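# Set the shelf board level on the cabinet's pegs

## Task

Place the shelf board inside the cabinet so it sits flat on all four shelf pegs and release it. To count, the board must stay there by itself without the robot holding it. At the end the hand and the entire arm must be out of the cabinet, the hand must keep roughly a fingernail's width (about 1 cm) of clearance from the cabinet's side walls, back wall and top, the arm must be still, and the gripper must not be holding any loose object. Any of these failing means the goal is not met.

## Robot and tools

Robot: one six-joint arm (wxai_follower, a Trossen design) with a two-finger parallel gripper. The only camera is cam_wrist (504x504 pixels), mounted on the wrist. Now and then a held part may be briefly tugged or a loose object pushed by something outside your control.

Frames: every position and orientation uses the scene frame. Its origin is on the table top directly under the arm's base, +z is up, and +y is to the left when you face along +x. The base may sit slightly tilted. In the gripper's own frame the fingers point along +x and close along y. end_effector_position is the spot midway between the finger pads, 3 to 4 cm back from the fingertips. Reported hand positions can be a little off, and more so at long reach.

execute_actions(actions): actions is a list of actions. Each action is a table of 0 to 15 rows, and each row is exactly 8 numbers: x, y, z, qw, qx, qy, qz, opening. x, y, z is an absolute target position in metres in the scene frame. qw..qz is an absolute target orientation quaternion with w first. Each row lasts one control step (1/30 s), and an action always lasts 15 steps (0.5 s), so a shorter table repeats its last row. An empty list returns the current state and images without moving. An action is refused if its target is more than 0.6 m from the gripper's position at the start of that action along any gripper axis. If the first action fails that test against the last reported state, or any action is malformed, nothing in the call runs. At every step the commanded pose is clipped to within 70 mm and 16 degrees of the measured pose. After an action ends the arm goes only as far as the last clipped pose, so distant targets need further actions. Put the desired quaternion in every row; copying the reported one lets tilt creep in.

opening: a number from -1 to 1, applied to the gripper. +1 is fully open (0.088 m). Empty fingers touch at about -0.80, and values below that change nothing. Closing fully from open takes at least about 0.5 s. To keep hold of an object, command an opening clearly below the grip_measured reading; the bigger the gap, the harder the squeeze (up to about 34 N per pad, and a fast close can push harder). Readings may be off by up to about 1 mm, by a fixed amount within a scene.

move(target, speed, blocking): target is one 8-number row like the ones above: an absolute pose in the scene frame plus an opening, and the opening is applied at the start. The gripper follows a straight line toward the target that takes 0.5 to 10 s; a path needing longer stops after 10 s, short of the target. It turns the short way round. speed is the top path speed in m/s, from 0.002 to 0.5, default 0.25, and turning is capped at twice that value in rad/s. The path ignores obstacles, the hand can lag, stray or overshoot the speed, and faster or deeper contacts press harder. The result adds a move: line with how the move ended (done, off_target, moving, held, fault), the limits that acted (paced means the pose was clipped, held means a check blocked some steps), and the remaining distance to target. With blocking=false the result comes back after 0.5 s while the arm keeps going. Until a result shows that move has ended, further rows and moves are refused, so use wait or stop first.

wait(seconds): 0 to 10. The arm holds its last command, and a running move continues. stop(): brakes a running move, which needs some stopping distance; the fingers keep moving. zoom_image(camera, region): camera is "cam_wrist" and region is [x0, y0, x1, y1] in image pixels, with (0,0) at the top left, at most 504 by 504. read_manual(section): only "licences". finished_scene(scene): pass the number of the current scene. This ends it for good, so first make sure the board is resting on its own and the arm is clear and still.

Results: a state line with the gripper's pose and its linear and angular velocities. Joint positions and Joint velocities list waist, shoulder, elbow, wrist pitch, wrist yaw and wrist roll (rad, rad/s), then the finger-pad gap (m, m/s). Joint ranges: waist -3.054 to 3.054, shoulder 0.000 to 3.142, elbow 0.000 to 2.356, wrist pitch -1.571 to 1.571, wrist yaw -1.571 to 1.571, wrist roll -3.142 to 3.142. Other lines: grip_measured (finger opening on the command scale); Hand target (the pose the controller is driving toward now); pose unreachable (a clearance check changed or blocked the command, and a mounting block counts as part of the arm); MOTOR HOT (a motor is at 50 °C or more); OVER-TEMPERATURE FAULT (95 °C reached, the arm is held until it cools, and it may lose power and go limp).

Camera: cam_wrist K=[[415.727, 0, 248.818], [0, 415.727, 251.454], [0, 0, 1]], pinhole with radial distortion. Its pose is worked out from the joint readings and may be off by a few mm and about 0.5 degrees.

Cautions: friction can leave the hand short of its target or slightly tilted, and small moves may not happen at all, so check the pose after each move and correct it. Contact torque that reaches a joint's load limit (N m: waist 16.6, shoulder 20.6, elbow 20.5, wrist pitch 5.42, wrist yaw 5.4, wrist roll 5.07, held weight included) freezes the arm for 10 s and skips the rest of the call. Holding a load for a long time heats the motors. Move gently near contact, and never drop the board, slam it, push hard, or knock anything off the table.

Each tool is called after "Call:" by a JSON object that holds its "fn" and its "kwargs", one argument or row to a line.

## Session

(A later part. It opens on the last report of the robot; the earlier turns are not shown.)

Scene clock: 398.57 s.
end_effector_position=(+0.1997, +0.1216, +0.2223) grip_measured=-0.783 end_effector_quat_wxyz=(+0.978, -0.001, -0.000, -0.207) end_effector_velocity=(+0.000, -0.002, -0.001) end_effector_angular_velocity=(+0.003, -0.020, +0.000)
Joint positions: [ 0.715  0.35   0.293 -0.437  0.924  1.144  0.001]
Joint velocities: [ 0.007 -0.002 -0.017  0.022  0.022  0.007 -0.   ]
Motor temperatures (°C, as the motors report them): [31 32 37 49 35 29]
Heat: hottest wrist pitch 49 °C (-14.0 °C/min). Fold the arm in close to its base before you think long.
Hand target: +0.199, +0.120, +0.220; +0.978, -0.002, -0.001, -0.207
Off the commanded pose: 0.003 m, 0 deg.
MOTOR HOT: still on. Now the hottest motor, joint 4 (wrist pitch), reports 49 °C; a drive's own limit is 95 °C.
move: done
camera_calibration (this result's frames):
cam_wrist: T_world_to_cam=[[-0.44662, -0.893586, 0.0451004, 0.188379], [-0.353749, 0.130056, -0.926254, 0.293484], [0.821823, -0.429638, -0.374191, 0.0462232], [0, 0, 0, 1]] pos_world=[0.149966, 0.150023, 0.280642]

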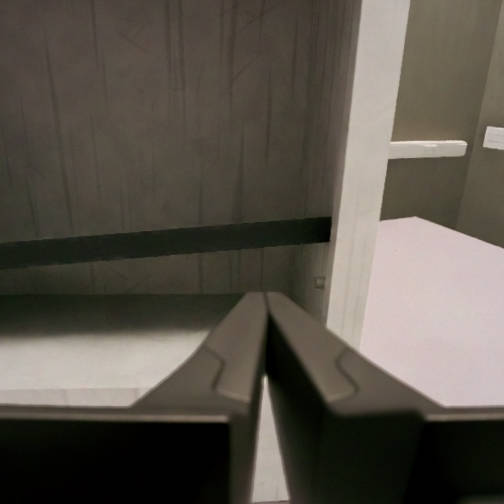

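Call:
{"fn": "move", "kwargs": {
  "target": [0.29,0.075,0.26,0.963,0.036,0.17,-0.205,-0.9]
}}

Call:
{"fn": "move", "kwargs": {
  "target": [0.37,0.042,0.255,0.963,0.036,0.17,-0.205,-0.9],
  "speed": 0.1
}}

Call:
{"fn": "move", "kwargs": {
  "target": [0.37,0.042,0.215,0.963,0.036,0.17,-0.205,-0.9],
  "speed": 0.04
}}

Scene clock: 419.97 s.
end_effector_position=(+0.2875, +0.0736, +0.2563) grip_measured=-0.783 end_effector_quat_wxyz=(+0.962, +0.044, +0.173, -0.207) end_effector_velocity=(+0.001, -0.001, -0.000) end_effector_angular_velocity=(-0.004, +0.019, +0.006)
Joint positions: [-0.256  0.92   0.503 -0.143 -0.225  0.731  0.001]
Joint velocities: [-0.012  0.012  0.007 -0.007 -0.022 -0.022 -0.   ]
Motor temperatures (°C, as the motors report them): [30 31 37 47 35 29]
Heat: hottest wrist pitch 47 °C (-10.1 °C/min).
Hand target: +0.289, +0.075, +0.259; +0.963, +0.043, +0.171, -0.205
Off the commanded pose: 0.005 m, 1 deg.
MOTOR HOT: cleared. Now the hottest motor, joint 4 (wrist pitch), reports 47 °C.
move: done
camera_calibration (this result's frames):
cam_wrist: T_world_to_cam=[[-0.4393, -0.897347, 0.0422381, 0.182109], [-0.621766, 0.269779, -0.735273, 0.380056], [0.6484, -0.349268, -0.676454, 0.0875168], [0, 0, 0, 1]] pos_world=[0.259561, 0.09145, 0.330954]

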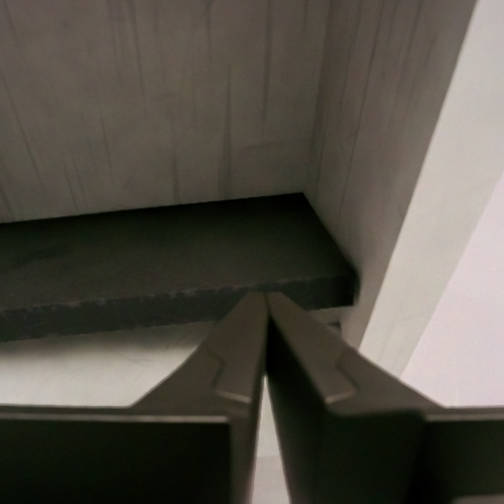

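Scene clock: 421.30 s.
end_effector_position=(+0.3628, +0.0366, +0.2508) grip_measured=-0.783 end_effector_quat_wxyz=(+0.960, +0.039, +0.173, -0.216) end_effector_velocity=(-0.002, -0.001, -0.006) end_effector_angular_velocity=(+0.010, +0.024, +0.005)
Joint positions: [-0.245  1.365  0.627  0.167 -0.2    0.729  0.001]
Joint velocities: [-0.002  0.002 -0.007 -0.007 -0.022 -0.007 -0.   ]
Motor temperatures (°C, as the motors report them): [30 31 37 47 35 29]
Heat: hottest wrist pitch 47 °C (-9.0 °C/min).
Hand target: +0.369, +0.042, +0.254; +0.963, +0.036, +0.170, -0.205
Off the commanded pose: 0.010 m, 1 deg.
move: off_target
camera_calibration (this result's frames):
cam_wrist: T_world_to_cam=[[-0.453841, -0.889388, 0.0549373, 0.184068], [-0.619951, 0.270863, -0.736406, 0.432399], [0.64007, -0.368269, -0.674305, 0.0252381], [0, 0, 0, 1]] pos_world=[0.335449, 0.055881, 0.325327]

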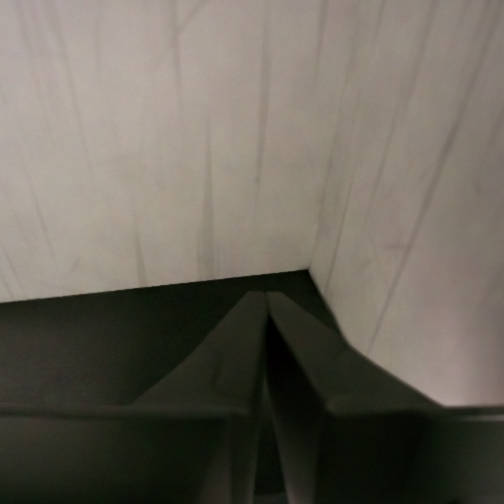

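Scene clock: 422.53 s.
end_effector_position=(+0.3653, +0.0343, +0.2301) grip_measured=-0.783 end_effector_quat_wxyz=(+0.963, +0.035, +0.146, -0.223) end_effector_velocity=(-0.001, +0.001, -0.007) end_effector_angular_velocity=(-0.001, +0.021, +0.011)
Joint positions: [-0.162  1.402  0.552  0.317 -0.084  0.783  0.001]
Joint velocities: [ 0.012  0.002 -0.012  0.007 -0.007 -0.007 -0.   ]
Motor temperatures (°C, as the motors report them): [30 31 37 47 35 29]
Heat: hottest wrist pitch 47 °C (-9.1 °C/min).
Hand target: +0.369, +0.042, +0.215; +0.963, +0.035, +0.170, -0.206
Off the commanded pose: 0.018 m, 3 deg.
move: off_target
camera_calibration (this result's frames):
cam_wrist: T_world_to_cam=[[-0.467245, -0.882623, 0.0515718, 0.189751], [-0.579008, 0.261392, -0.772285, 0.412987], [0.668155, -0.390707, -0.63318, -0.0101128], [0, 0, 0, 1]] pos_world=[0.33454, 0.0555757, 0.302754]

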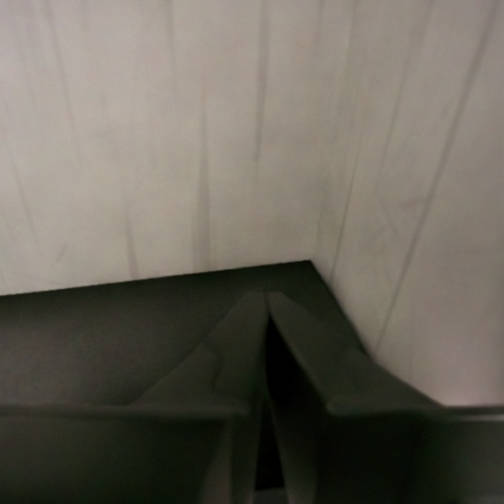

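Call:
{"fn": "move", "kwargs": {
  "target": [0.29,0.075,0.26,0.963,0.036,0.17,-0.205,-0.9]
}}

Call:
{"fn": "move", "kwargs": {
  "target": [0.25,0.15,0.15,0.985,0,-0.1,-0.2,-0.9]
}}

Scene clock: 430.60 s.
end_effector_position=(+0.2914, +0.0739, +0.2586) grip_measured=-0.783 end_effector_quat_wxyz=(+0.963, +0.038, +0.171, -0.207) end_effector_velocity=(-0.007, -0.002, -0.006) end_effector_angular_velocity=(+0.015, +0.033, -0.012)
Joint positions: [-0.254  0.938  0.514 -0.133 -0.22   0.721  0.001]
Joint velocities: [-0.007 -0.017 -0.002 -0.051 -0.022 -0.007 -0.   ]
Motor temperatures (°C, as the motors report them): [30 31 37 48 35 29]
Heat: hottest wrist pitch 48 °C (-6.2 °C/min).
Hand target: +0.291, +0.075, +0.261; +0.963, +0.037, +0.170, -0.205
Off the commanded pose: 0.002 m, 0 deg.
move: done
camera_calibration (this result's frames):
cam_wrist: T_world_to_cam=[[-0.436055, -0.898296, 0.0540521, 0.180047], [-0.622755, 0.257851, -0.738707, 0.386158], [0.64964, -0.355778, -0.671856, 0.0856394], [0, 0, 0, 1]] pos_world=[0.263358, 0.0926329, 0.333063]

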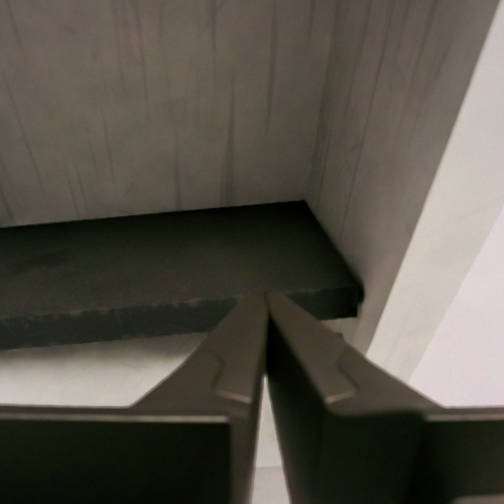

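Scene clock: 432.33 s.
end_effector_position=(+0.2495, +0.1485, +0.1529) grip_measured=-0.783 end_effector_quat_wxyz=(+0.975, -0.007, -0.101, -0.196) end_effector_velocity=(+0.002, +0.004, -0.003) end_effector_angular_velocity=(+0.012, +0.004, +0.017)
Joint positions: [0.913 1.214 0.251 0.508 1.276 1.183 0.001]
Joint velocities: [ 0.007  0.017  0.002  0.037 -0.007 -0.007  0.   ]
Motor temperatures (°C, as the motors report them): [30 31 37 48 35 29]
Heat: hottest wrist pitch 48 °C (-5.1 °C/min).
Hand target: +0.250, +0.150, +0.152; +0.976, -0.009, -0.101, -0.195
Off the commanded pose: 0.003 m, 1 deg.
move: done
camera_calibration (this result's frames):
cam_wrist: T_world_to_cam=[[-0.432459, -0.901635, 0.00576918, 0.241519], [-0.169088, 0.0748131, -0.982757, 0.214039], [0.885657, -0.425978, -0.18481, -0.0545535], [0, 0, 0, 1]] pos_world=[0.188954, 0.178511, 0.198873]

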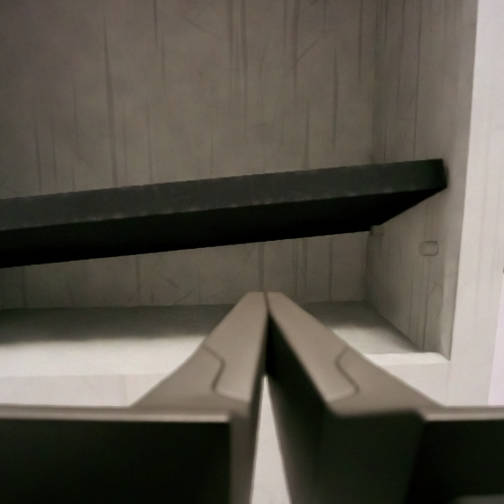

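Call:
{"fn": "move", "kwargs": {
  "target": [0.22,0.12,0.15,0.99,0,-0.1,0.05,-0.9]
}}

Scene clock: 443.53 s.
end_effector_position=(+0.2203, +0.1219, +0.1499) grip_measured=-0.783 end_effector_quat_wxyz=(+0.988, +0.015, -0.062, -0.137) end_effector_velocity=(-0.000, -0.002, +0.000) end_effector_angular_velocity=(-0.015, +0.039, +0.001)
Joint positions: [ 0.953  1.031 -0.003  0.741  1.185  1.075  0.001]
Joint velocities: [-0.022 -0.09  -0.002 -0.11  -0.051 -0.007 -0.   ]
Motor temperatures (°C, as the motors report them): [30 31 36 47 35 29]
Heat: hottest wrist pitch 47 °C (-5.0 °C/min).
Hand target: +0.220, +0.121, +0.150; +0.989, +0.017, -0.060, -0.137
Off the commanded pose: 0.002 m, 22 deg; orientation clipped at the last step of the last action.
joint sent to its limit — the command would take joint 3 (elbow) past its lower limit, so that joint was sent only as far as its limit.
move: off_target; limits=paced
camera_calibration (this result's frames):
cam_wrist: T_world_to_cam=[[-0.318443, -0.947878, -0.011023, 0.187923], [-0.248041, 0.094542, -0.964125, 0.220393], [0.914915, -0.304285, -0.265218, -0.0497788], [0, 0, 0, 1]] pos_world=[0.160053, 0.142145, 0.201356]

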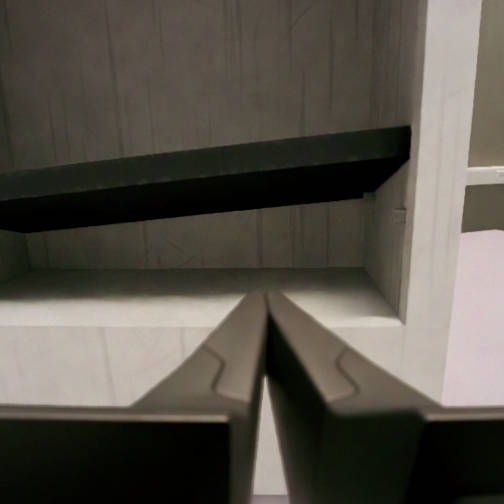

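Call:
{"fn": "move", "kwargs": {
  "target": [0.28,0.175,0.21,0.693,-0.693,0.141,-0.141,0.3]
}}

Call:
{"fn": "move", "kwargs": {
  "target": [0.376,0.135,0.21,0.693,-0.693,0.141,-0.141,0.3],
  "speed": 0.1
}}

Scene clock: 457.87 s.
end_effector_position=(+0.2791, +0.1739, +0.2076) grip_measured=+0.300 end_effector_quat_wxyz=(+0.696, -0.690, +0.142, -0.141) end_effector_velocity=(+0.001, -0.001, -0.000) end_effector_angular_velocity=(-0.022, +0.014, -0.006)
Joint positions: [ 0.634  0.929  0.477  0.02   0.842 -0.487  0.054]
Joint velocities: [-0.007  0.002  0.002 -0.007 -0.007 -0.022 -0.   ]
Motor temperatures (°C, as the motors report them): [30 31 35 45 34 29]
Heat: hottest wrist pitch 45 °C (-5.0 °C/min).
Hand target: +0.281, +0.175, +0.208; +0.694, -0.691, +0.143, -0.141
Off the commanded pose: 0.003 m, 0 deg.
move: done
camera_calibration (this result's frames):
cam_wrist: T_world_to_cam=[[-0.0265088, 0.0494418, 0.998425, -0.207874], [-0.709913, -0.704108, 0.0160186, 0.349978], [0.703791, -0.70837, 0.0537644, -0.00945273], [0, 0, 0, 1]] pos_world=[0.249596, 0.250004, 0.202449]

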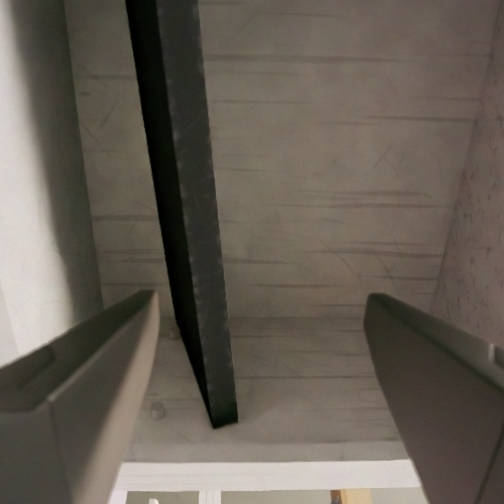

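Scene clock: 459.17 s.
end_effector_position=(+0.3605, +0.1398, +0.2071) grip_measured=+0.294 end_effector_quat_wxyz=(+0.692, -0.695, +0.141, -0.138) end_effector_velocity=(+0.002, -0.001, -0.003) end_effector_angular_velocity=(-0.023, +0.017, +0.016)
Joint positions: [ 0.347  1.306  0.537  0.435  0.571 -0.644  0.053]
Joint velocities: [-0.007  0.012 -0.012  0.037 -0.022 -0.037 -0.   ]
Motor temperatures (°C, as the motors report them): [30 31 35 45 34 29]
Heat: hottest wrist pitch 45 °C (-4.0 °C/min).
Hand target: +0.374, +0.135, +0.210; +0.694, -0.691, +0.142, -0.141
Off the commanded pose: 0.017 m, 0 deg.
move: off_target
camera_calibration (this result's frames):
cam_wrist: T_world_to_cam=[[-0.0205742, 0.060134, 0.997978, -0.207103], [-0.705903, -0.707751, 0.0280933, 0.380285], [0.708009, -0.703898, 0.0570102, -0.0937326], [0, 0, 0, 1]] pos_world=[0.330547, 0.215622, 0.201344]

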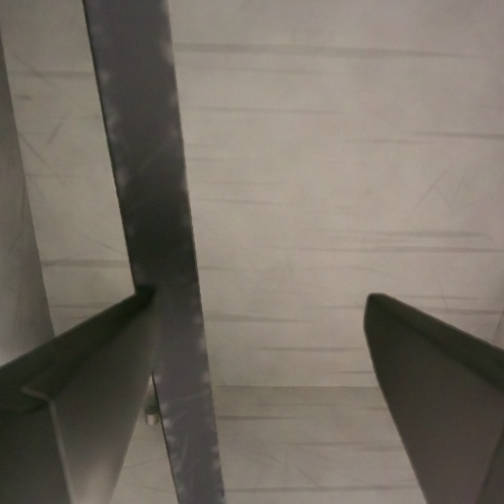

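Call:
{"fn": "move", "kwargs": {
  "target": [0.35,0.145,0.19,0.693,-0.693,0.141,-0.141,0.3],
  "speed": 0.1
}}

Call:
{"fn": "move", "kwargs": {
  "target": [0.405,0.122,0.192,0.693,-0.693,0.141,-0.141,0.3],
  "speed": 0.08
}}

Scene clock: 464.70 s.
end_effector_position=(+0.3511, +0.1478, +0.1942) grip_measured=+0.300 end_effector_quat_wxyz=(+0.695, -0.692, +0.136, -0.141) end_effector_velocity=(-0.002, -0.000, -0.002) end_effector_angular_velocity=(+0.002, +0.002, -0.004)
Joint positions: [ 0.424  1.303  0.514  0.447  0.649 -0.609  0.054]
Joint velocities: [ 0.007 -0.002 -0.002 -0.007  0.007  0.007 -0.   ]
Motor temperatures (°C, as the motors report them): [31 31 36 48 34 29]
Heat: hottest wrist pitch 48 °C (-1.0 °C/min).
Hand target: +0.350, +0.145, +0.190; +0.693, -0.693, +0.141, -0.141
Off the commanded pose: 0.005 m, 1 deg.
move: done
camera_calibration (this result's frames):
cam_wrist: T_world_to_cam=[[-0.0338294, 0.0548161, 0.997923, -0.189447], [-0.703449, -0.710584, 0.0151858, 0.381799], [0.70994, -0.701474, 0.0625989, -0.0829092], [0, 0, 0, 1]] pos_world=[0.321028, 0.223527, 0.188446]

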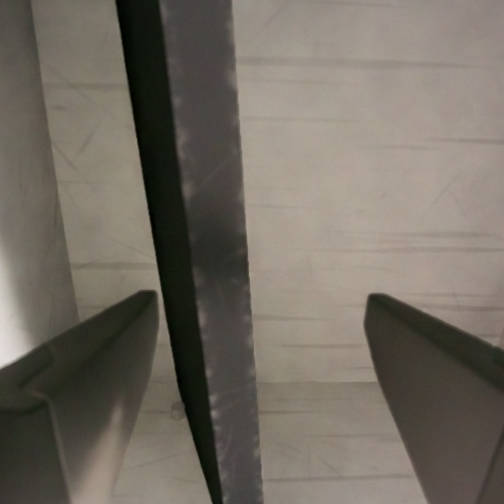

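Scene clock: 465.87 s.
end_effector_position=(+0.3999, +0.1249, +0.1875) grip_measured=+0.300 end_effector_quat_wxyz=(+0.694, -0.693, +0.144, -0.130) end_effector_velocity=(+0.000, -0.003, -0.006) end_effector_angular_velocity=(-0.007, +0.035, -0.007)
Joint positions: [ 0.306  1.539  0.611  0.598  0.517 -0.655  0.054]
Joint velocities: [-0.002  0.007  0.002 -0.022 -0.022 -0.007 -0.   ]
Motor temperatures (°C, as the motors report them): [31 31 36 48 34 29]
Heat: hottest wrist pitch 48 °C (+0.0 °C/min).
Hand target: +0.404, +0.122, +0.192; +0.694, -0.692, +0.141, -0.141
Off the commanded pose: 0.007 m, 1 deg.
move: done
camera_calibration (this result's frames):
cam_wrist: T_world_to_cam=[[-0.00823805, 0.0524766, 0.998588, -0.189851], [-0.70056, -0.71289, 0.0316836, 0.395973], [0.713546, -0.69931, 0.0426358, -0.131181], [0, 0, 0, 1]] pos_world=[0.369443, 0.200512, 0.18263]

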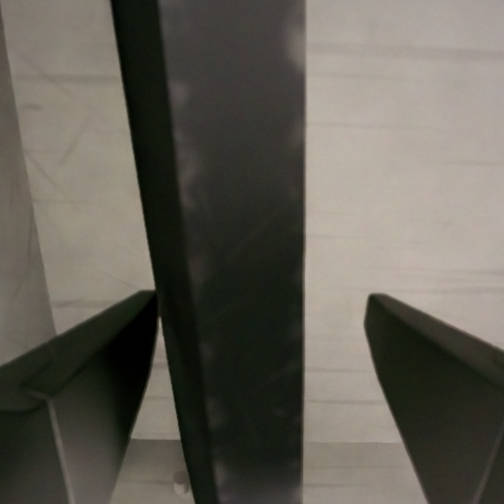

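Call:
{"fn": "move", "kwargs": {
  "target": [0.425,0.114,0.193,0.693,-0.693,0.141,-0.141,0.3],
  "speed": 0.06
}}

Call:
{"fn": "move", "kwargs": {
  "target": [0.42,0.116,0.193,0.693,-0.693,0.141,-0.141,-0.75]
}}

Call:
{"fn": "move", "kwargs": {
  "target": [0.375,0.134,0.195,0.693,-0.693,0.141,-0.141,-0.75],
  "speed": 0.04
}}

Scene clock: 471.73 s.
end_effector_position=(+0.4083, +0.1291, +0.1768) grip_measured=+0.300 end_effector_quat_wxyz=(+0.693, -0.698, +0.149, -0.101) end_effector_velocity=(+0.002, +0.001, -0.000) end_effector_angular_velocity=(-0.019, +0.013, +0.003)
Joint positions: [ 0.306  1.576  0.632  0.613  0.458 -0.673  0.054]
Joint velocities: [-0.002  0.002  0.007 -0.007 -0.007 -0.022 -0.   ]
Motor temperatures (°C, as the motors report them): [32 31 36 48 35 29]
Heat: hottest wrist pitch 48 °C (+0.0 °C/min).
Hand target: +0.422, +0.114, +0.193; +0.693, -0.693, +0.142, -0.140
Off the commanded pose: 0.028 m, 5 deg.
move: off_target
camera_calibration (this result's frames):
cam_wrist: T_world_to_cam=[[0.0399163, 0.0513744, 0.997881, -0.198753], [-0.672291, -0.737441, 0.0648583, 0.39098], [0.73921, -0.673455, 0.00510261, -0.140929], [0, 0, 0, 1]] pos_world=[0.374962, 0.203626, 0.173692]

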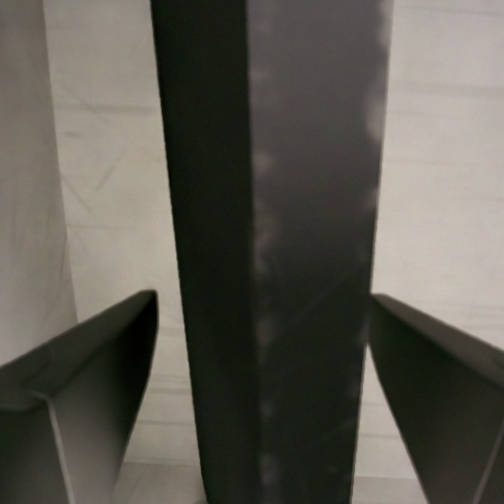

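Scene clock: 472.43 s.
end_effector_position=(+0.4080, +0.1304, +0.1746) grip_measured=-0.299 end_effector_quat_wxyz=(+0.688, -0.704, +0.151, -0.095) end_effector_velocity=(+0.000, +0.001, +0.001) end_effector_angular_velocity=(-0.003, +0.001, +0.008)
Joint positions: [ 0.311  1.576  0.631  0.612  0.453 -0.687  0.024]
Joint velocities: [-0.002 -0.002 -0.002  0.007 -0.007 -0.007 -0.   ]
Motor temperatures (°C, as the motors report them): [32 31 36 48 35 29]
Heat: hottest wrist pitch 48 °C (+0.0 °C/min).
Hand target: +0.418, +0.116, +0.193; +0.693, -0.693, +0.141, -0.140
Off the commanded pose: 0.026 m, 6 deg.
move: off_target
camera_calibration (this result's frames):
cam_wrist: T_world_to_cam=[[0.0529757, 0.0639048, 0.996549, -0.203335], [-0.666753, -0.740649, 0.082939, 0.386889], [0.743393, -0.668846, 0.00337232, -0.141823], [0, 0, 0, 1]] pos_world=[0.374162, 0.204685, 0.171023]

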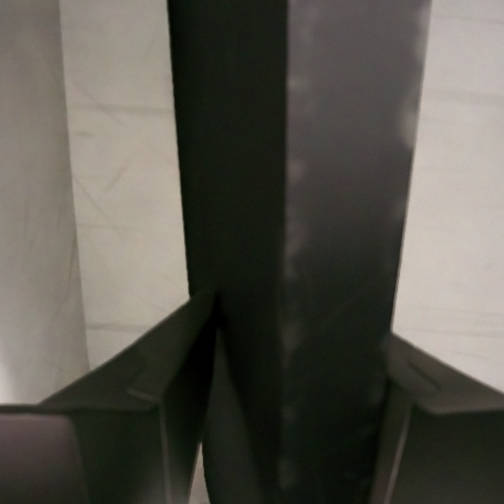

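Scene clock: 473.90 s.
end_effector_position=(+0.3894, +0.1373, +0.1823) grip_measured=-0.289 end_effector_quat_wxyz=(+0.692, -0.699, +0.152, -0.103) end_effector_velocity=(-0.003, -0.005, +0.002) end_effector_angular_velocity=(-0.005, -0.009, -0.027)
Joint positions: [ 0.335  1.474  0.593  0.537  0.49  -0.661  0.025]
Joint velocities: [-0.002 -0.007 -0.002 -0.022  0.022  0.007 -0.   ]
Motor temperatures (°C, as the motors report them): [33 32 36 48 35 29]
Heat: hottest wrist pitch 48 °C (+0.0 °C/min).
Hand target: +0.377, +0.134, +0.195; +0.693, -0.693, +0.140, -0.140
Off the commanded pose: 0.019 m, 5 deg.
move: off_target
camera_calibration (this result's frames):
cam_wrist: T_world_to_cam=[[0.0417267, 0.0535122, 0.997695, -0.204833], [-0.677778, -0.732151, 0.0676163, 0.384833], [0.734081, -0.679037, 0.00571913, -0.11873], [0, 0, 0, 1]] pos_world=[0.356536, 0.212095, 0.179019]

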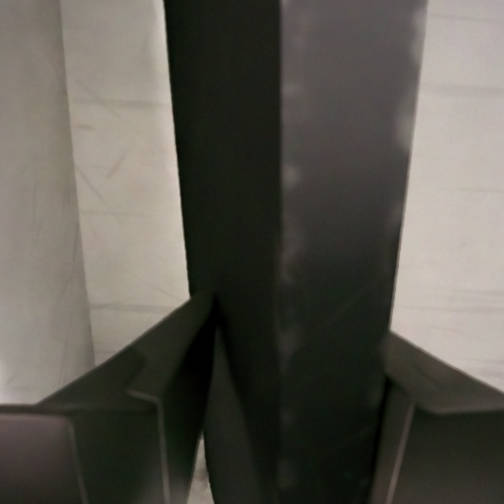

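Call:
{"fn": "move", "kwargs": {
  "target": [0.36,0.14,0.20,0.693,-0.693,0.141,-0.141,0.8],
  "speed": 0.1
}}

Call:
{"fn": "move", "kwargs": {
  "target": [0.43,0.112,0.212,0.693,-0.693,0.12,-0.16,0.8],
  "speed": 0.06
}}

Call:
{"fn": "move", "kwargs": {
  "target": [0.43,0.112,0.212,0.693,-0.693,0.12,-0.16,-0.75]
}}

Scene clock: 481.70 s.
end_effector_position=(+0.3627, +0.1402, +0.2009) grip_measured=+0.799 end_effector_quat_wxyz=(+0.693, -0.693, +0.140, -0.141) end_effector_velocity=(-0.003, -0.002, -0.003) end_effector_angular_velocity=(-0.022, +0.024, -0.002)
Joint positions: [ 0.366  1.337  0.54   0.46   0.595 -0.632  0.078]
Joint velocities: [ 0.002 -0.007 -0.012 -0.007 -0.007 -0.022  0.001]
Motor temperatures (°C, as the motors report them): [32 36 35 47 41 29]
Heat: hottest wrist pitch 47 °C (+0.0 °C/min).
Hand target: +0.360, +0.140, +0.200; +0.693, -0.693, +0.141, -0.141
Off the commanded pose: 0.003 m, 0 deg.
move: done
camera_calibration (this result's frames):
cam_wrist: T_world_to_cam=[[-0.0268429, 0.0582734, 0.99794, -0.198308], [-0.708258, -0.705606, 0.022152, 0.384096], [0.705443, -0.706204, 0.0602131, -0.0941209], [0, 0, 0, 1]] pos_world=[0.333113, 0.216108, 0.195058]

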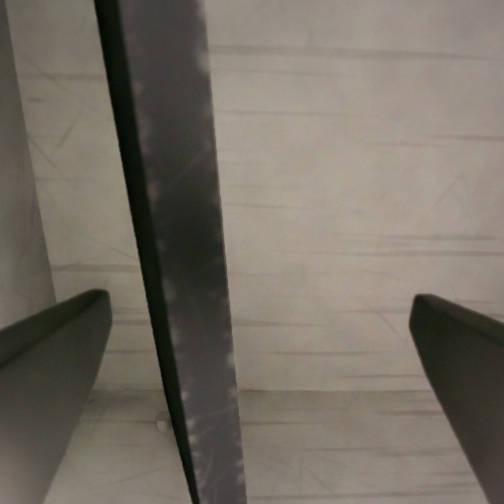

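Scene clock: 483.23 s.
end_effector_position=(+0.4133, +0.1182, +0.1984) grip_measured=+0.816 end_effector_quat_wxyz=(+0.695, -0.694, +0.133, -0.134) end_effector_velocity=(+0.002, -0.003, -0.006) end_effector_angular_velocity=(-0.014, +0.041, +0.006)
Joint positions: [ 0.255  1.58   0.64   0.643  0.477 -0.68   0.079]
Joint velocities: [-0.007  0.012  0.002 -0.007 -0.037 -0.022 -0.   ]
Motor temperatures (°C, as the motors report them): [33 36 36 47 41 29]
Heat: hottest wrist pitch 47 °C (+0.0 °C/min).
Hand target: +0.428, +0.112, +0.212; +0.694, -0.692, +0.120, -0.160
Off the commanded pose: 0.022 m, 3 deg.
move: off_target
camera_calibration (this result's frames):
cam_wrist: T_world_to_cam=[[-0.0289261, 0.0557418, 0.998026, -0.192071], [-0.693289, -0.720378, 0.0201408, 0.400404], [0.720079, -0.691338, 0.0594829, -0.152853], [0, 0, 0, 1]] pos_world=[0.382106, 0.193476, 0.19272]

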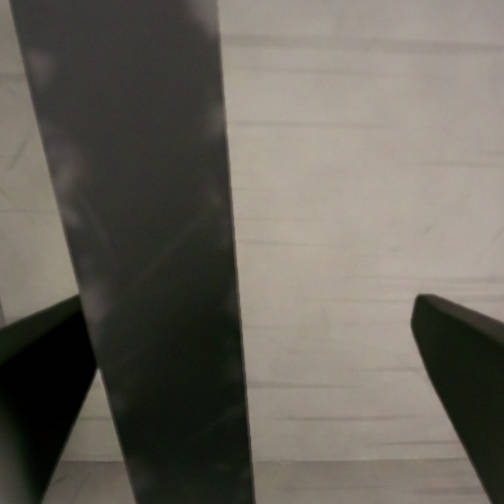

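Scene clock: 483.93 s.
end_effector_position=(+0.4127, +0.1179, +0.1981) grip_measured=+0.155 end_effector_quat_wxyz=(+0.694, -0.695, +0.134, -0.132) end_effector_velocity=(-0.000, -0.002, +0.001) end_effector_angular_velocity=(-0.022, -0.001, -0.005)
Joint positions: [ 0.253  1.578  0.637  0.641  0.472 -0.683  0.047]
Joint velocities: [-0.002  0.002 -0.002  0.007  0.007 -0.022 -0.   ]
Motor temperatures (°C, as the motors report them): [33 36 36 47 41 29]
Heat: hottest wrist pitch 47 °C (-1.0 °C/min).
Hand target: +0.428, +0.112, +0.212; +0.693, -0.693, +0.121, -0.160
Off the commanded pose: 0.023 m, 4 deg.
move: off_target
camera_calibration (this result's frames):
cam_wrist: T_world_to_cam=[[-0.0243395, 0.0567375, 0.998092, -0.193774], [-0.692275, -0.721231, 0.0241173, 0.398744], [0.721224, -0.690367, 0.0568323, -0.152633], [0, 0, 0, 1]] pos_world=[0.381406, 0.193208, 0.192462]

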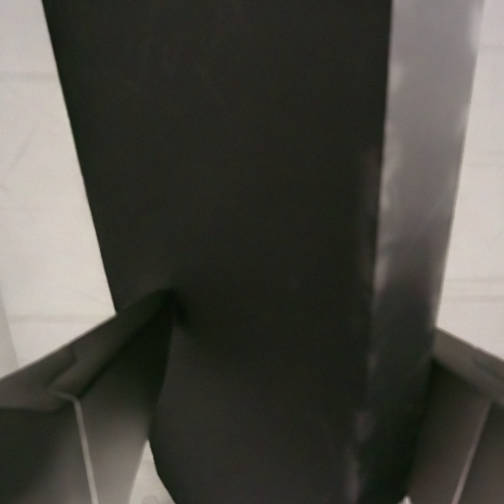

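Call:
{"fn": "wait", "kwargs": {
  "seconds": 0.5
}}

Scene clock: 487.07 s.
end_effector_position=(+0.4129, +0.1179, +0.1980) grip_measured=+0.156 end_effector_quat_wxyz=(+0.694, -0.695, +0.134, -0.132) end_effector_velocity=(-0.002, -0.003, -0.003) end_effector_angular_velocity=(-0.009, +0.021, -0.012)
Joint positions: [ 0.253  1.578  0.638  0.641  0.472 -0.683  0.047]
Joint velocities: [-0.002 -0.002 -0.002 -0.022 -0.007 -0.007 -0.   ]
Motor temperatures (°C, as the motors report them): [34 35 37 49 41 29]
Heat: hottest wrist pitch 49 °C (+1.0 °C/min).
Hand target: +0.428, +0.112, +0.212; +0.693, -0.693, +0.121, -0.160
Off the commanded pose: 0.023 m, 4 deg.
wait: 0.50 s; at rest from the start
camera_calibration (this result's frames):
cam_wrist: T_world_to_cam=[[-0.0241989, 0.0570913, 0.998076, -0.193791], [-0.69227, -0.721223, 0.0244705, 0.398744], [0.721232, -0.690346, 0.0569754, -0.152783], [0, 0, 0, 1]] pos_world=[0.381541, 0.193174, 0.192365]

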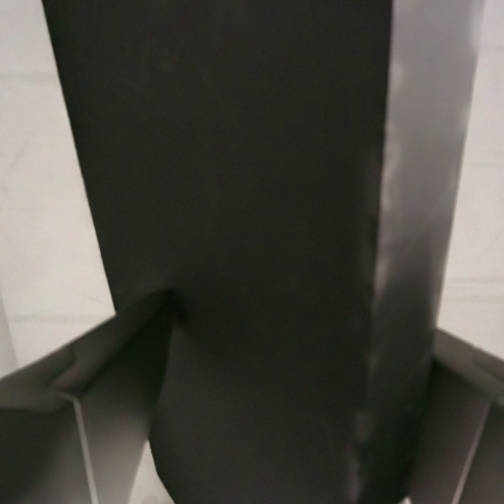

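Call:
{"fn": "move", "kwargs": {
  "target": [0.375,0.134,0.215,0.693,-0.693,0.141,-0.141,-0.4],
  "speed": 0.03
}}

Scene clock: 492.50 s.
end_effector_position=(+0.3838, +0.1293, +0.1862) grip_measured=-0.347 end_effector_quat_wxyz=(+0.680, -0.705, +0.174, -0.099) end_effector_velocity=(-0.001, -0.000, +0.000) end_effector_angular_velocity=(+0.005, +0.012, -0.010)
Joint positions: [ 0.306  1.436  0.589  0.462  0.454 -0.682  0.022]
Joint velocities: [-0.002 -0.012  0.007 -0.037 -0.007  0.007 -0.   ]
Motor temperatures (°C, as the motors report them): [35 35 38 52 41 29]
Heat: hottest wrist pitch 52 °C (+4.0 °C/min). Fold the arm in close to its base before you think long.
Hand target: +0.376, +0.134, +0.214; +0.693, -0.693, +0.141, -0.140
Off the commanded pose: 0.031 m, 6 deg.
MOTOR HOT: a motor reached 50 °C. Now the hottest motor, joint 4 (wrist pitch), reports 52 °C. The temperature limit of the motors' drives, at which the controller stops the arm, is 95 °C. To cool a motor, set the load down, stop pushing, or move to a pose that needs little force.
move: off_target
camera_calibration (this result's frames):
cam_wrist: T_world_to_cam=[[0.0845673, 0.0705387, 0.993918, -0.226004], [-0.693018, -0.71255, 0.109535, 0.370429], [0.715943, -0.698066, -0.0113738, -0.107522], [0, 0, 0, 1]] pos_world=[0.352807, 0.204834, 0.182832]

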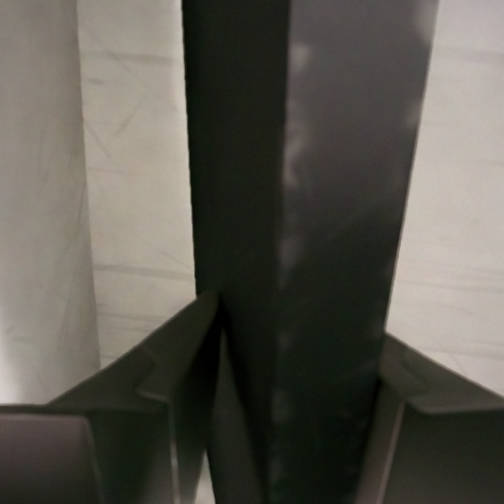

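Call:
{"fn": "move", "kwargs": {
  "target": [0.335,0.15,0.195,0.685,-0.70,0.16,-0.12,-0.75],
  "speed": 0.03
}}

Scene clock: 497.33 s.
end_effector_position=(+0.3492, +0.1356, +0.1939) grip_measured=-0.415 end_effector_quat_wxyz=(+0.678, -0.702, +0.177, -0.127) end_effector_velocity=(-0.006, -0.001, +0.005) end_effector_angular_velocity=(-0.008, -0.023, -0.017)
Joint positions: [ 0.374  1.276  0.529  0.329  0.57  -0.632  0.019]
Joint velocities: [ 0.007 -0.027 -0.007 -0.022  0.037  0.007 -0.003]
Motor temperatures (°C, as the motors report them): [35 39 37 51 43 29]
Heat: hottest wrist pitch 51 °C (+4.0 °C/min). Fold the arm in close to its base before you think long.
Hand target: +0.337, +0.149, +0.195; +0.685, -0.700, +0.160, -0.120
Off the commanded pose: 0.020 m, 2 deg.
MOTOR HOT: still on. Now the hottest motor, joint 4 (wrist pitch), reports 51 °C; a drive's own limit is 95 °C.
move: off_target
camera_calibration (this result's frames):
cam_wrist: T_world_to_cam=[[0.0527195, 0.0745013, 0.995826, -0.220956], [-0.726812, -0.68099, 0.0894251, 0.361568], [0.684811, -0.728493, 0.0182469, -0.0690419], [0, 0, 0, 1]] pos_world=[0.321721, 0.212389, 0.188961]

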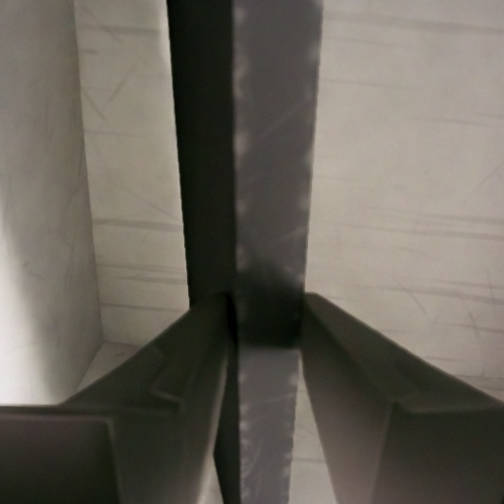

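Call:
{"fn": "move", "kwargs": {
  "target": [0.34,0.142,0.225,0.693,-0.693,0.141,-0.141,-0.75],
  "speed": 0.03
}}

Scene clock: 502.37 s.
end_effector_position=(+0.3485, +0.1368, +0.1966) grip_measured=-0.430 end_effector_quat_wxyz=(+0.682, -0.702, +0.177, -0.104) end_effector_velocity=(-0.001, -0.003, -0.003) end_effector_angular_velocity=(-0.002, +0.022, -0.000)
Joint positions: [ 0.344  1.245  0.52   0.324  0.497 -0.653  0.018]
Joint velocities: [-0.007 -0.002 -0.007 -0.007 -0.022 -0.007 -0.   ]
Motor temperatures (°C, as the motors report them): [34 42 37 50 44 29]
Heat: hottest wrist pitch 50 °C (+3.0 °C/min). Fold the arm in close to its base before you think long.
Hand target: +0.342, +0.141, +0.223; +0.693, -0.692, +0.141, -0.140
Off the commanded pose: 0.030 m, 6 deg.
MOTOR HOT: still on. Now the hottest motor, joint 4 (wrist pitch), reports 50 °C; a drive's own limit is 95 °C.
move: off_target
camera_calibration (this result's frames):
cam_wrist: T_world_to_cam=[[0.0814724, 0.0639816, 0.99462, -0.232066], [-0.701735, -0.704978, 0.102831, 0.353502], [0.707764, -0.706337, -0.0125382, -0.0726211], [0, 0, 0, 1]] pos_world=[0.31837, 0.212764, 0.193556]

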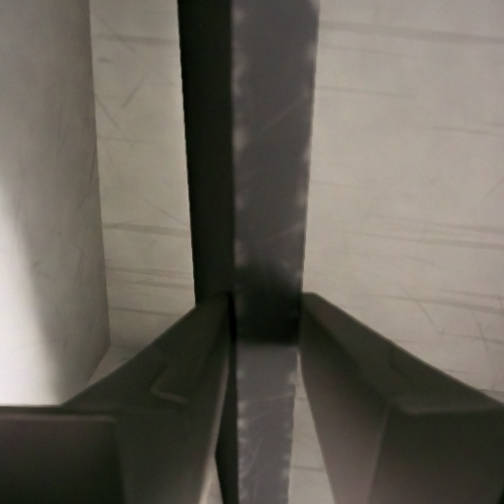

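Call:
{"fn": "move", "kwargs": {
  "target": [0.315,0.15,0.2,0.685,-0.70,0.16,-0.12,-0.75],
  "speed": 0.03
}}

Call:
{"fn": "move", "kwargs": {
  "target": [0.31,0.152,0.225,0.693,-0.693,0.141,-0.141,-0.75],
  "speed": 0.03
}}

Scene clock: 507.47 s.
end_effector_position=(+0.3175, +0.1508, +0.2013) grip_measured=-0.750 end_effector_quat_wxyz=(+0.685, -0.701, +0.159, -0.120) end_effector_velocity=(-0.004, -0.004, -0.004) end_effector_angular_velocity=(+0.000, +0.019, -0.009)
Joint positions: [ 0.449  1.095  0.469  0.234  0.63  -0.609  0.002]
Joint velocities: [ 0.002 -0.012 -0.012 -0.022 -0.007  0.007 -0.   ]
Motor temperatures (°C, as the motors report them): [34 44 36 50 45 29]
Heat: hottest wrist pitch 50 °C (+4.0 °C/min). Fold the arm in close to its base before you think long.
Hand target: +0.315, +0.150, +0.200; +0.685, -0.701, +0.160, -0.120
Off the commanded pose: 0.003 m, 0 deg.
MOTOR HOT: still on. Now the hottest motor, joint 4 (wrist pitch), reports 50 °C; a drive's own limit is 95 °C.
move: done
camera_calibration (this result's frames):
cam_wrist: T_world_to_cam=[[0.0317879, 0.0683524, 0.997155, -0.220543], [-0.703529, -0.707121, 0.0708989, 0.348481], [0.709955, -0.703781, 0.02561, -0.0495121], [0, 0, 0, 1]] pos_world=[0.287328, 0.226647, 0.196476]

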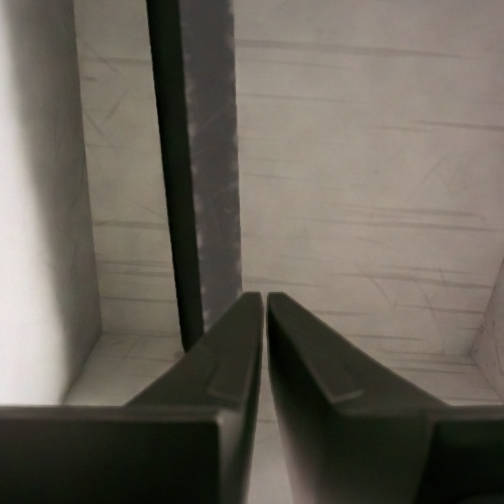

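Scene clock: 508.73 s.
end_effector_position=(+0.3104, +0.1507, +0.2210) grip_measured=-0.750 end_effector_quat_wxyz=(+0.692, -0.694, +0.145, -0.138) end_effector_velocity=(-0.002, -0.004, -0.004) end_effector_angular_velocity=(-0.008, +0.029, -0.007)
Joint positions: [ 0.417  1.019  0.469  0.19   0.636 -0.609  0.002]
Joint velocities: [-0.007 -0.007 -0.007 -0.022 -0.022 -0.007  0.   ]
Motor temperatures (°C, as the motors report them): [34 43 36 49 45 29]
Heat: hottest wrist pitch 49 °C (+3.0 °C/min). Fold the arm in close to its base before you think long.
Hand target: +0.310, +0.152, +0.225; +0.693, -0.693, +0.141, -0.141
Off the commanded pose: 0.004 m, 1 deg.
MOTOR HOT: still on. Now the hottest motor, joint 4 (wrist pitch), reports 49 °C; a drive's own limit is 95 °C.
move: done
camera_calibration (this result's frames):
cam_wrist: T_world_to_cam=[[-0.0146596, 0.0581722, 0.998199, -0.224195], [-0.709358, -0.704183, 0.0306201, 0.352291], [0.704696, -0.707631, 0.051588, -0.0486278], [0, 0, 0, 1]] pos_world=[0.280881, 0.226708, 0.215513]

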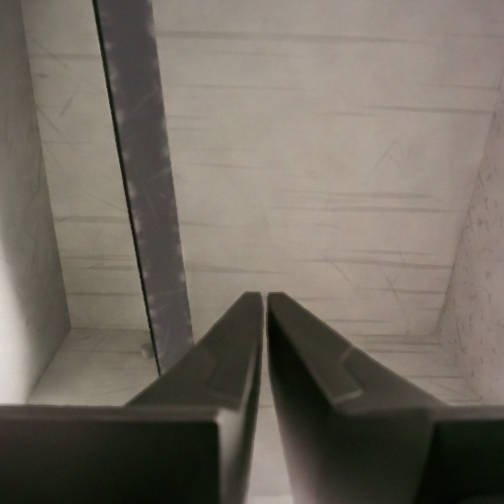

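Slipped off. Look again upright.

Call:
{"fn": "move", "kwargs": {
  "target": [0.22,0.2,0.24,0.95,0,0.1,-0.2,-0.9]
}}

Scene clock: 514.97 s.
end_effector_position=(+0.2213, +0.1977, +0.2378) grip_measured=-0.783 end_effector_quat_wxyz=(+0.972, -0.007, +0.104, -0.209) end_effector_velocity=(-0.002, -0.002, -0.000) end_effector_angular_velocity=(-0.008, +0.005, -0.008)
Joint positions: [ 0.726  0.678  0.699 -0.648  0.75   1.194  0.001]
Joint velocities: [ 0.007 -0.002  0.002 -0.022  0.007  0.007 -0.   ]
Motor temperatures (°C, as the motors report them): [33 42 36 48 43 29]
Heat: hottest wrist pitch 48 °C (+3.0 °C/min). Fold the arm in close to its base before you think long.
Hand target: +0.221, +0.201, +0.241; +0.973, -0.002, +0.101, -0.205
Off the commanded pose: 0.003 m, 1 deg.
MOTOR HOT: still on. Now the hottest motor, joint 4 (wrist pitch), reports 48 °C; a drive's own limit is 95 °C.
move: done
camera_calibration (this result's frames):
cam_wrist: T_world_to_cam=[[-0.4374, -0.892839, 0.107328, 0.248379], [-0.534678, 0.162244, -0.829335, 0.316169], [0.723049, -0.420137, -0.548347, 0.128322], [0, 0, 0, 1]] pos_world=[0.184907, 0.224379, 0.305917]

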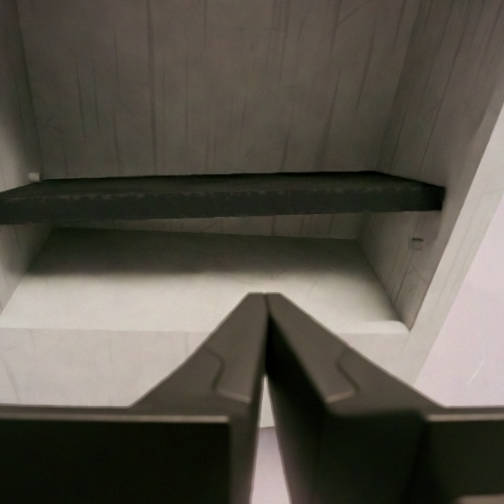

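Call:
{"fn": "move", "kwargs": {
  "target": [0.31,0.152,0.22,0.706,-0.66,0.259,-0.019,0.6]
}}

Call:
{"fn": "move", "kwargs": {
  "target": [0.39,0.12,0.196,0.706,-0.66,0.259,-0.019,0.6],
  "speed": 0.06
}}

Call:
{"fn": "move", "kwargs": {
  "target": [0.39,0.12,0.196,0.706,-0.66,0.259,-0.019,-0.8]
}}

Scene clock: 530.93 s.
end_effector_position=(+0.3073, +0.1504, +0.2179) grip_measured=+0.600 end_effector_quat_wxyz=(+0.708, -0.656, +0.261, -0.019) end_effector_velocity=(-0.001, -0.001, -0.002) end_effector_angular_velocity=(-0.009, +0.023, +0.009)
Joint positions: [ 0.219  0.974  0.619 -0.183  0.175 -0.61   0.068]
Joint velocities: [-0.007 -0.002 -0.002 -0.007 -0.022 -0.022 -0.   ]
Motor temperatures (°C, as the motors report them): [32 39 37 46 41 29]
Heat: hottest wrist pitch 46 °C (-2.0 °C/min).
Hand target: +0.309, +0.151, +0.219; +0.708, -0.657, +0.260, -0.018
Off the commanded pose: 0.004 m, 1 deg.
MOTOR HOT: cleared. Now the hottest motor, joint 4 (wrist pitch), reports 46 °C.
move: done
camera_calibration (this result's frames):
cam_wrist: T_world_to_cam=[[0.292008, -0.0826568, 0.952838, -0.28429], [-0.683507, -0.714896, 0.147452, 0.318171], [0.668992, -0.694328, -0.265252, 0.0314957], [0, 0, 0, 1]] pos_world=[0.279416, 0.225829, 0.232321]

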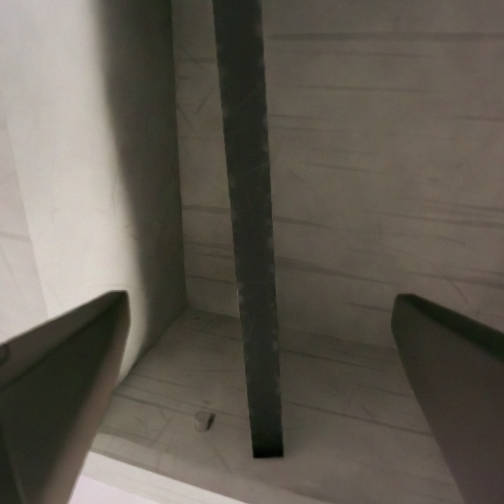

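Scene clock: 532.87 s.
end_effector_position=(+0.3868, +0.1199, +0.1946) grip_measured=+0.600 end_effector_quat_wxyz=(+0.706, -0.659, +0.260, -0.019) end_effector_velocity=(+0.003, +0.000, +0.002) end_effector_angular_velocity=(-0.002, -0.003, +0.007)
Joint positions: [ 0.145  1.389  0.701  0.158  0.114 -0.655  0.068]
Joint velocities: [-0.007  0.007  0.007  0.007 -0.007 -0.007 -0.   ]
Motor temperatures (°C, as the motors report them): [32 38 37 46 41 29]
Heat: hottest wrist pitch 46 °C (-2.0 °C/min).
Hand target: +0.389, +0.120, +0.195; +0.706, -0.659, +0.259, -0.019
Off the commanded pose: 0.004 m, 0 deg.
move: done
camera_calibration (this result's frames):
cam_wrist: T_world_to_cam=[[0.291206, -0.0748071, 0.953731, -0.288618], [-0.681476, -0.715897, 0.151925, 0.35262], [0.671408, -0.694187, -0.259453, -0.0510633], [0, 0, 0, 1]] pos_world=[0.358634, 0.195402, 0.208444]

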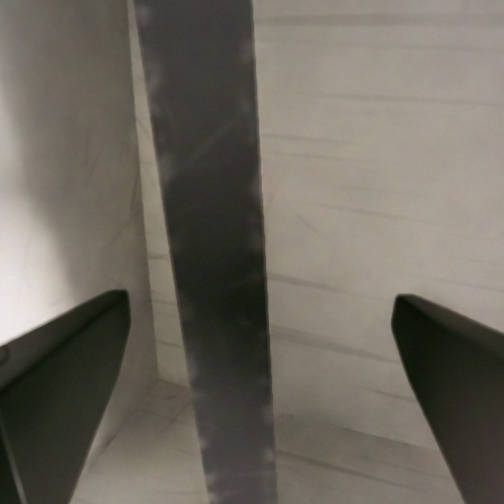

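Scene clock: 533.57 s.
end_effector_position=(+0.3856, +0.1214, +0.1900) grip_measured=-0.432 end_effector_quat_wxyz=(+0.702, -0.661, +0.265, -0.009) end_effector_velocity=(+0.000, -0.002, +0.000) end_effector_angular_velocity=(-0.003, +0.007, -0.004)
Joint positions: [ 0.152  1.39   0.701  0.149  0.103 -0.663  0.018]
Joint velocities: [-0.007  0.002  0.002 -0.007 -0.007 -0.007 -0.   ]
Motor temperatures (°C, as the motors report them): [32 38 37 46 41 29]
Heat: hottest wrist pitch 46 °C (-2.0 °C/min).
Hand target: +0.390, +0.120, +0.196; +0.706, -0.659, +0.259, -0.019
Off the commanded pose: 0.008 m, 1 deg.
move: done
camera_calibration (this result's frames):
cam_wrist: T_world_to_cam=[[0.312818, -0.070524, 0.947191, -0.291455], [-0.672765, -0.720402, 0.168548, 0.347625], [0.670472, -0.689962, -0.272801, -0.048054], [0, 0, 0, 1]] pos_world=[0.357261, 0.19672, 0.204363]

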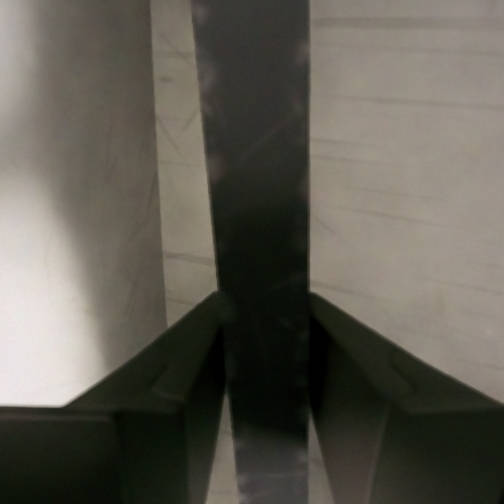

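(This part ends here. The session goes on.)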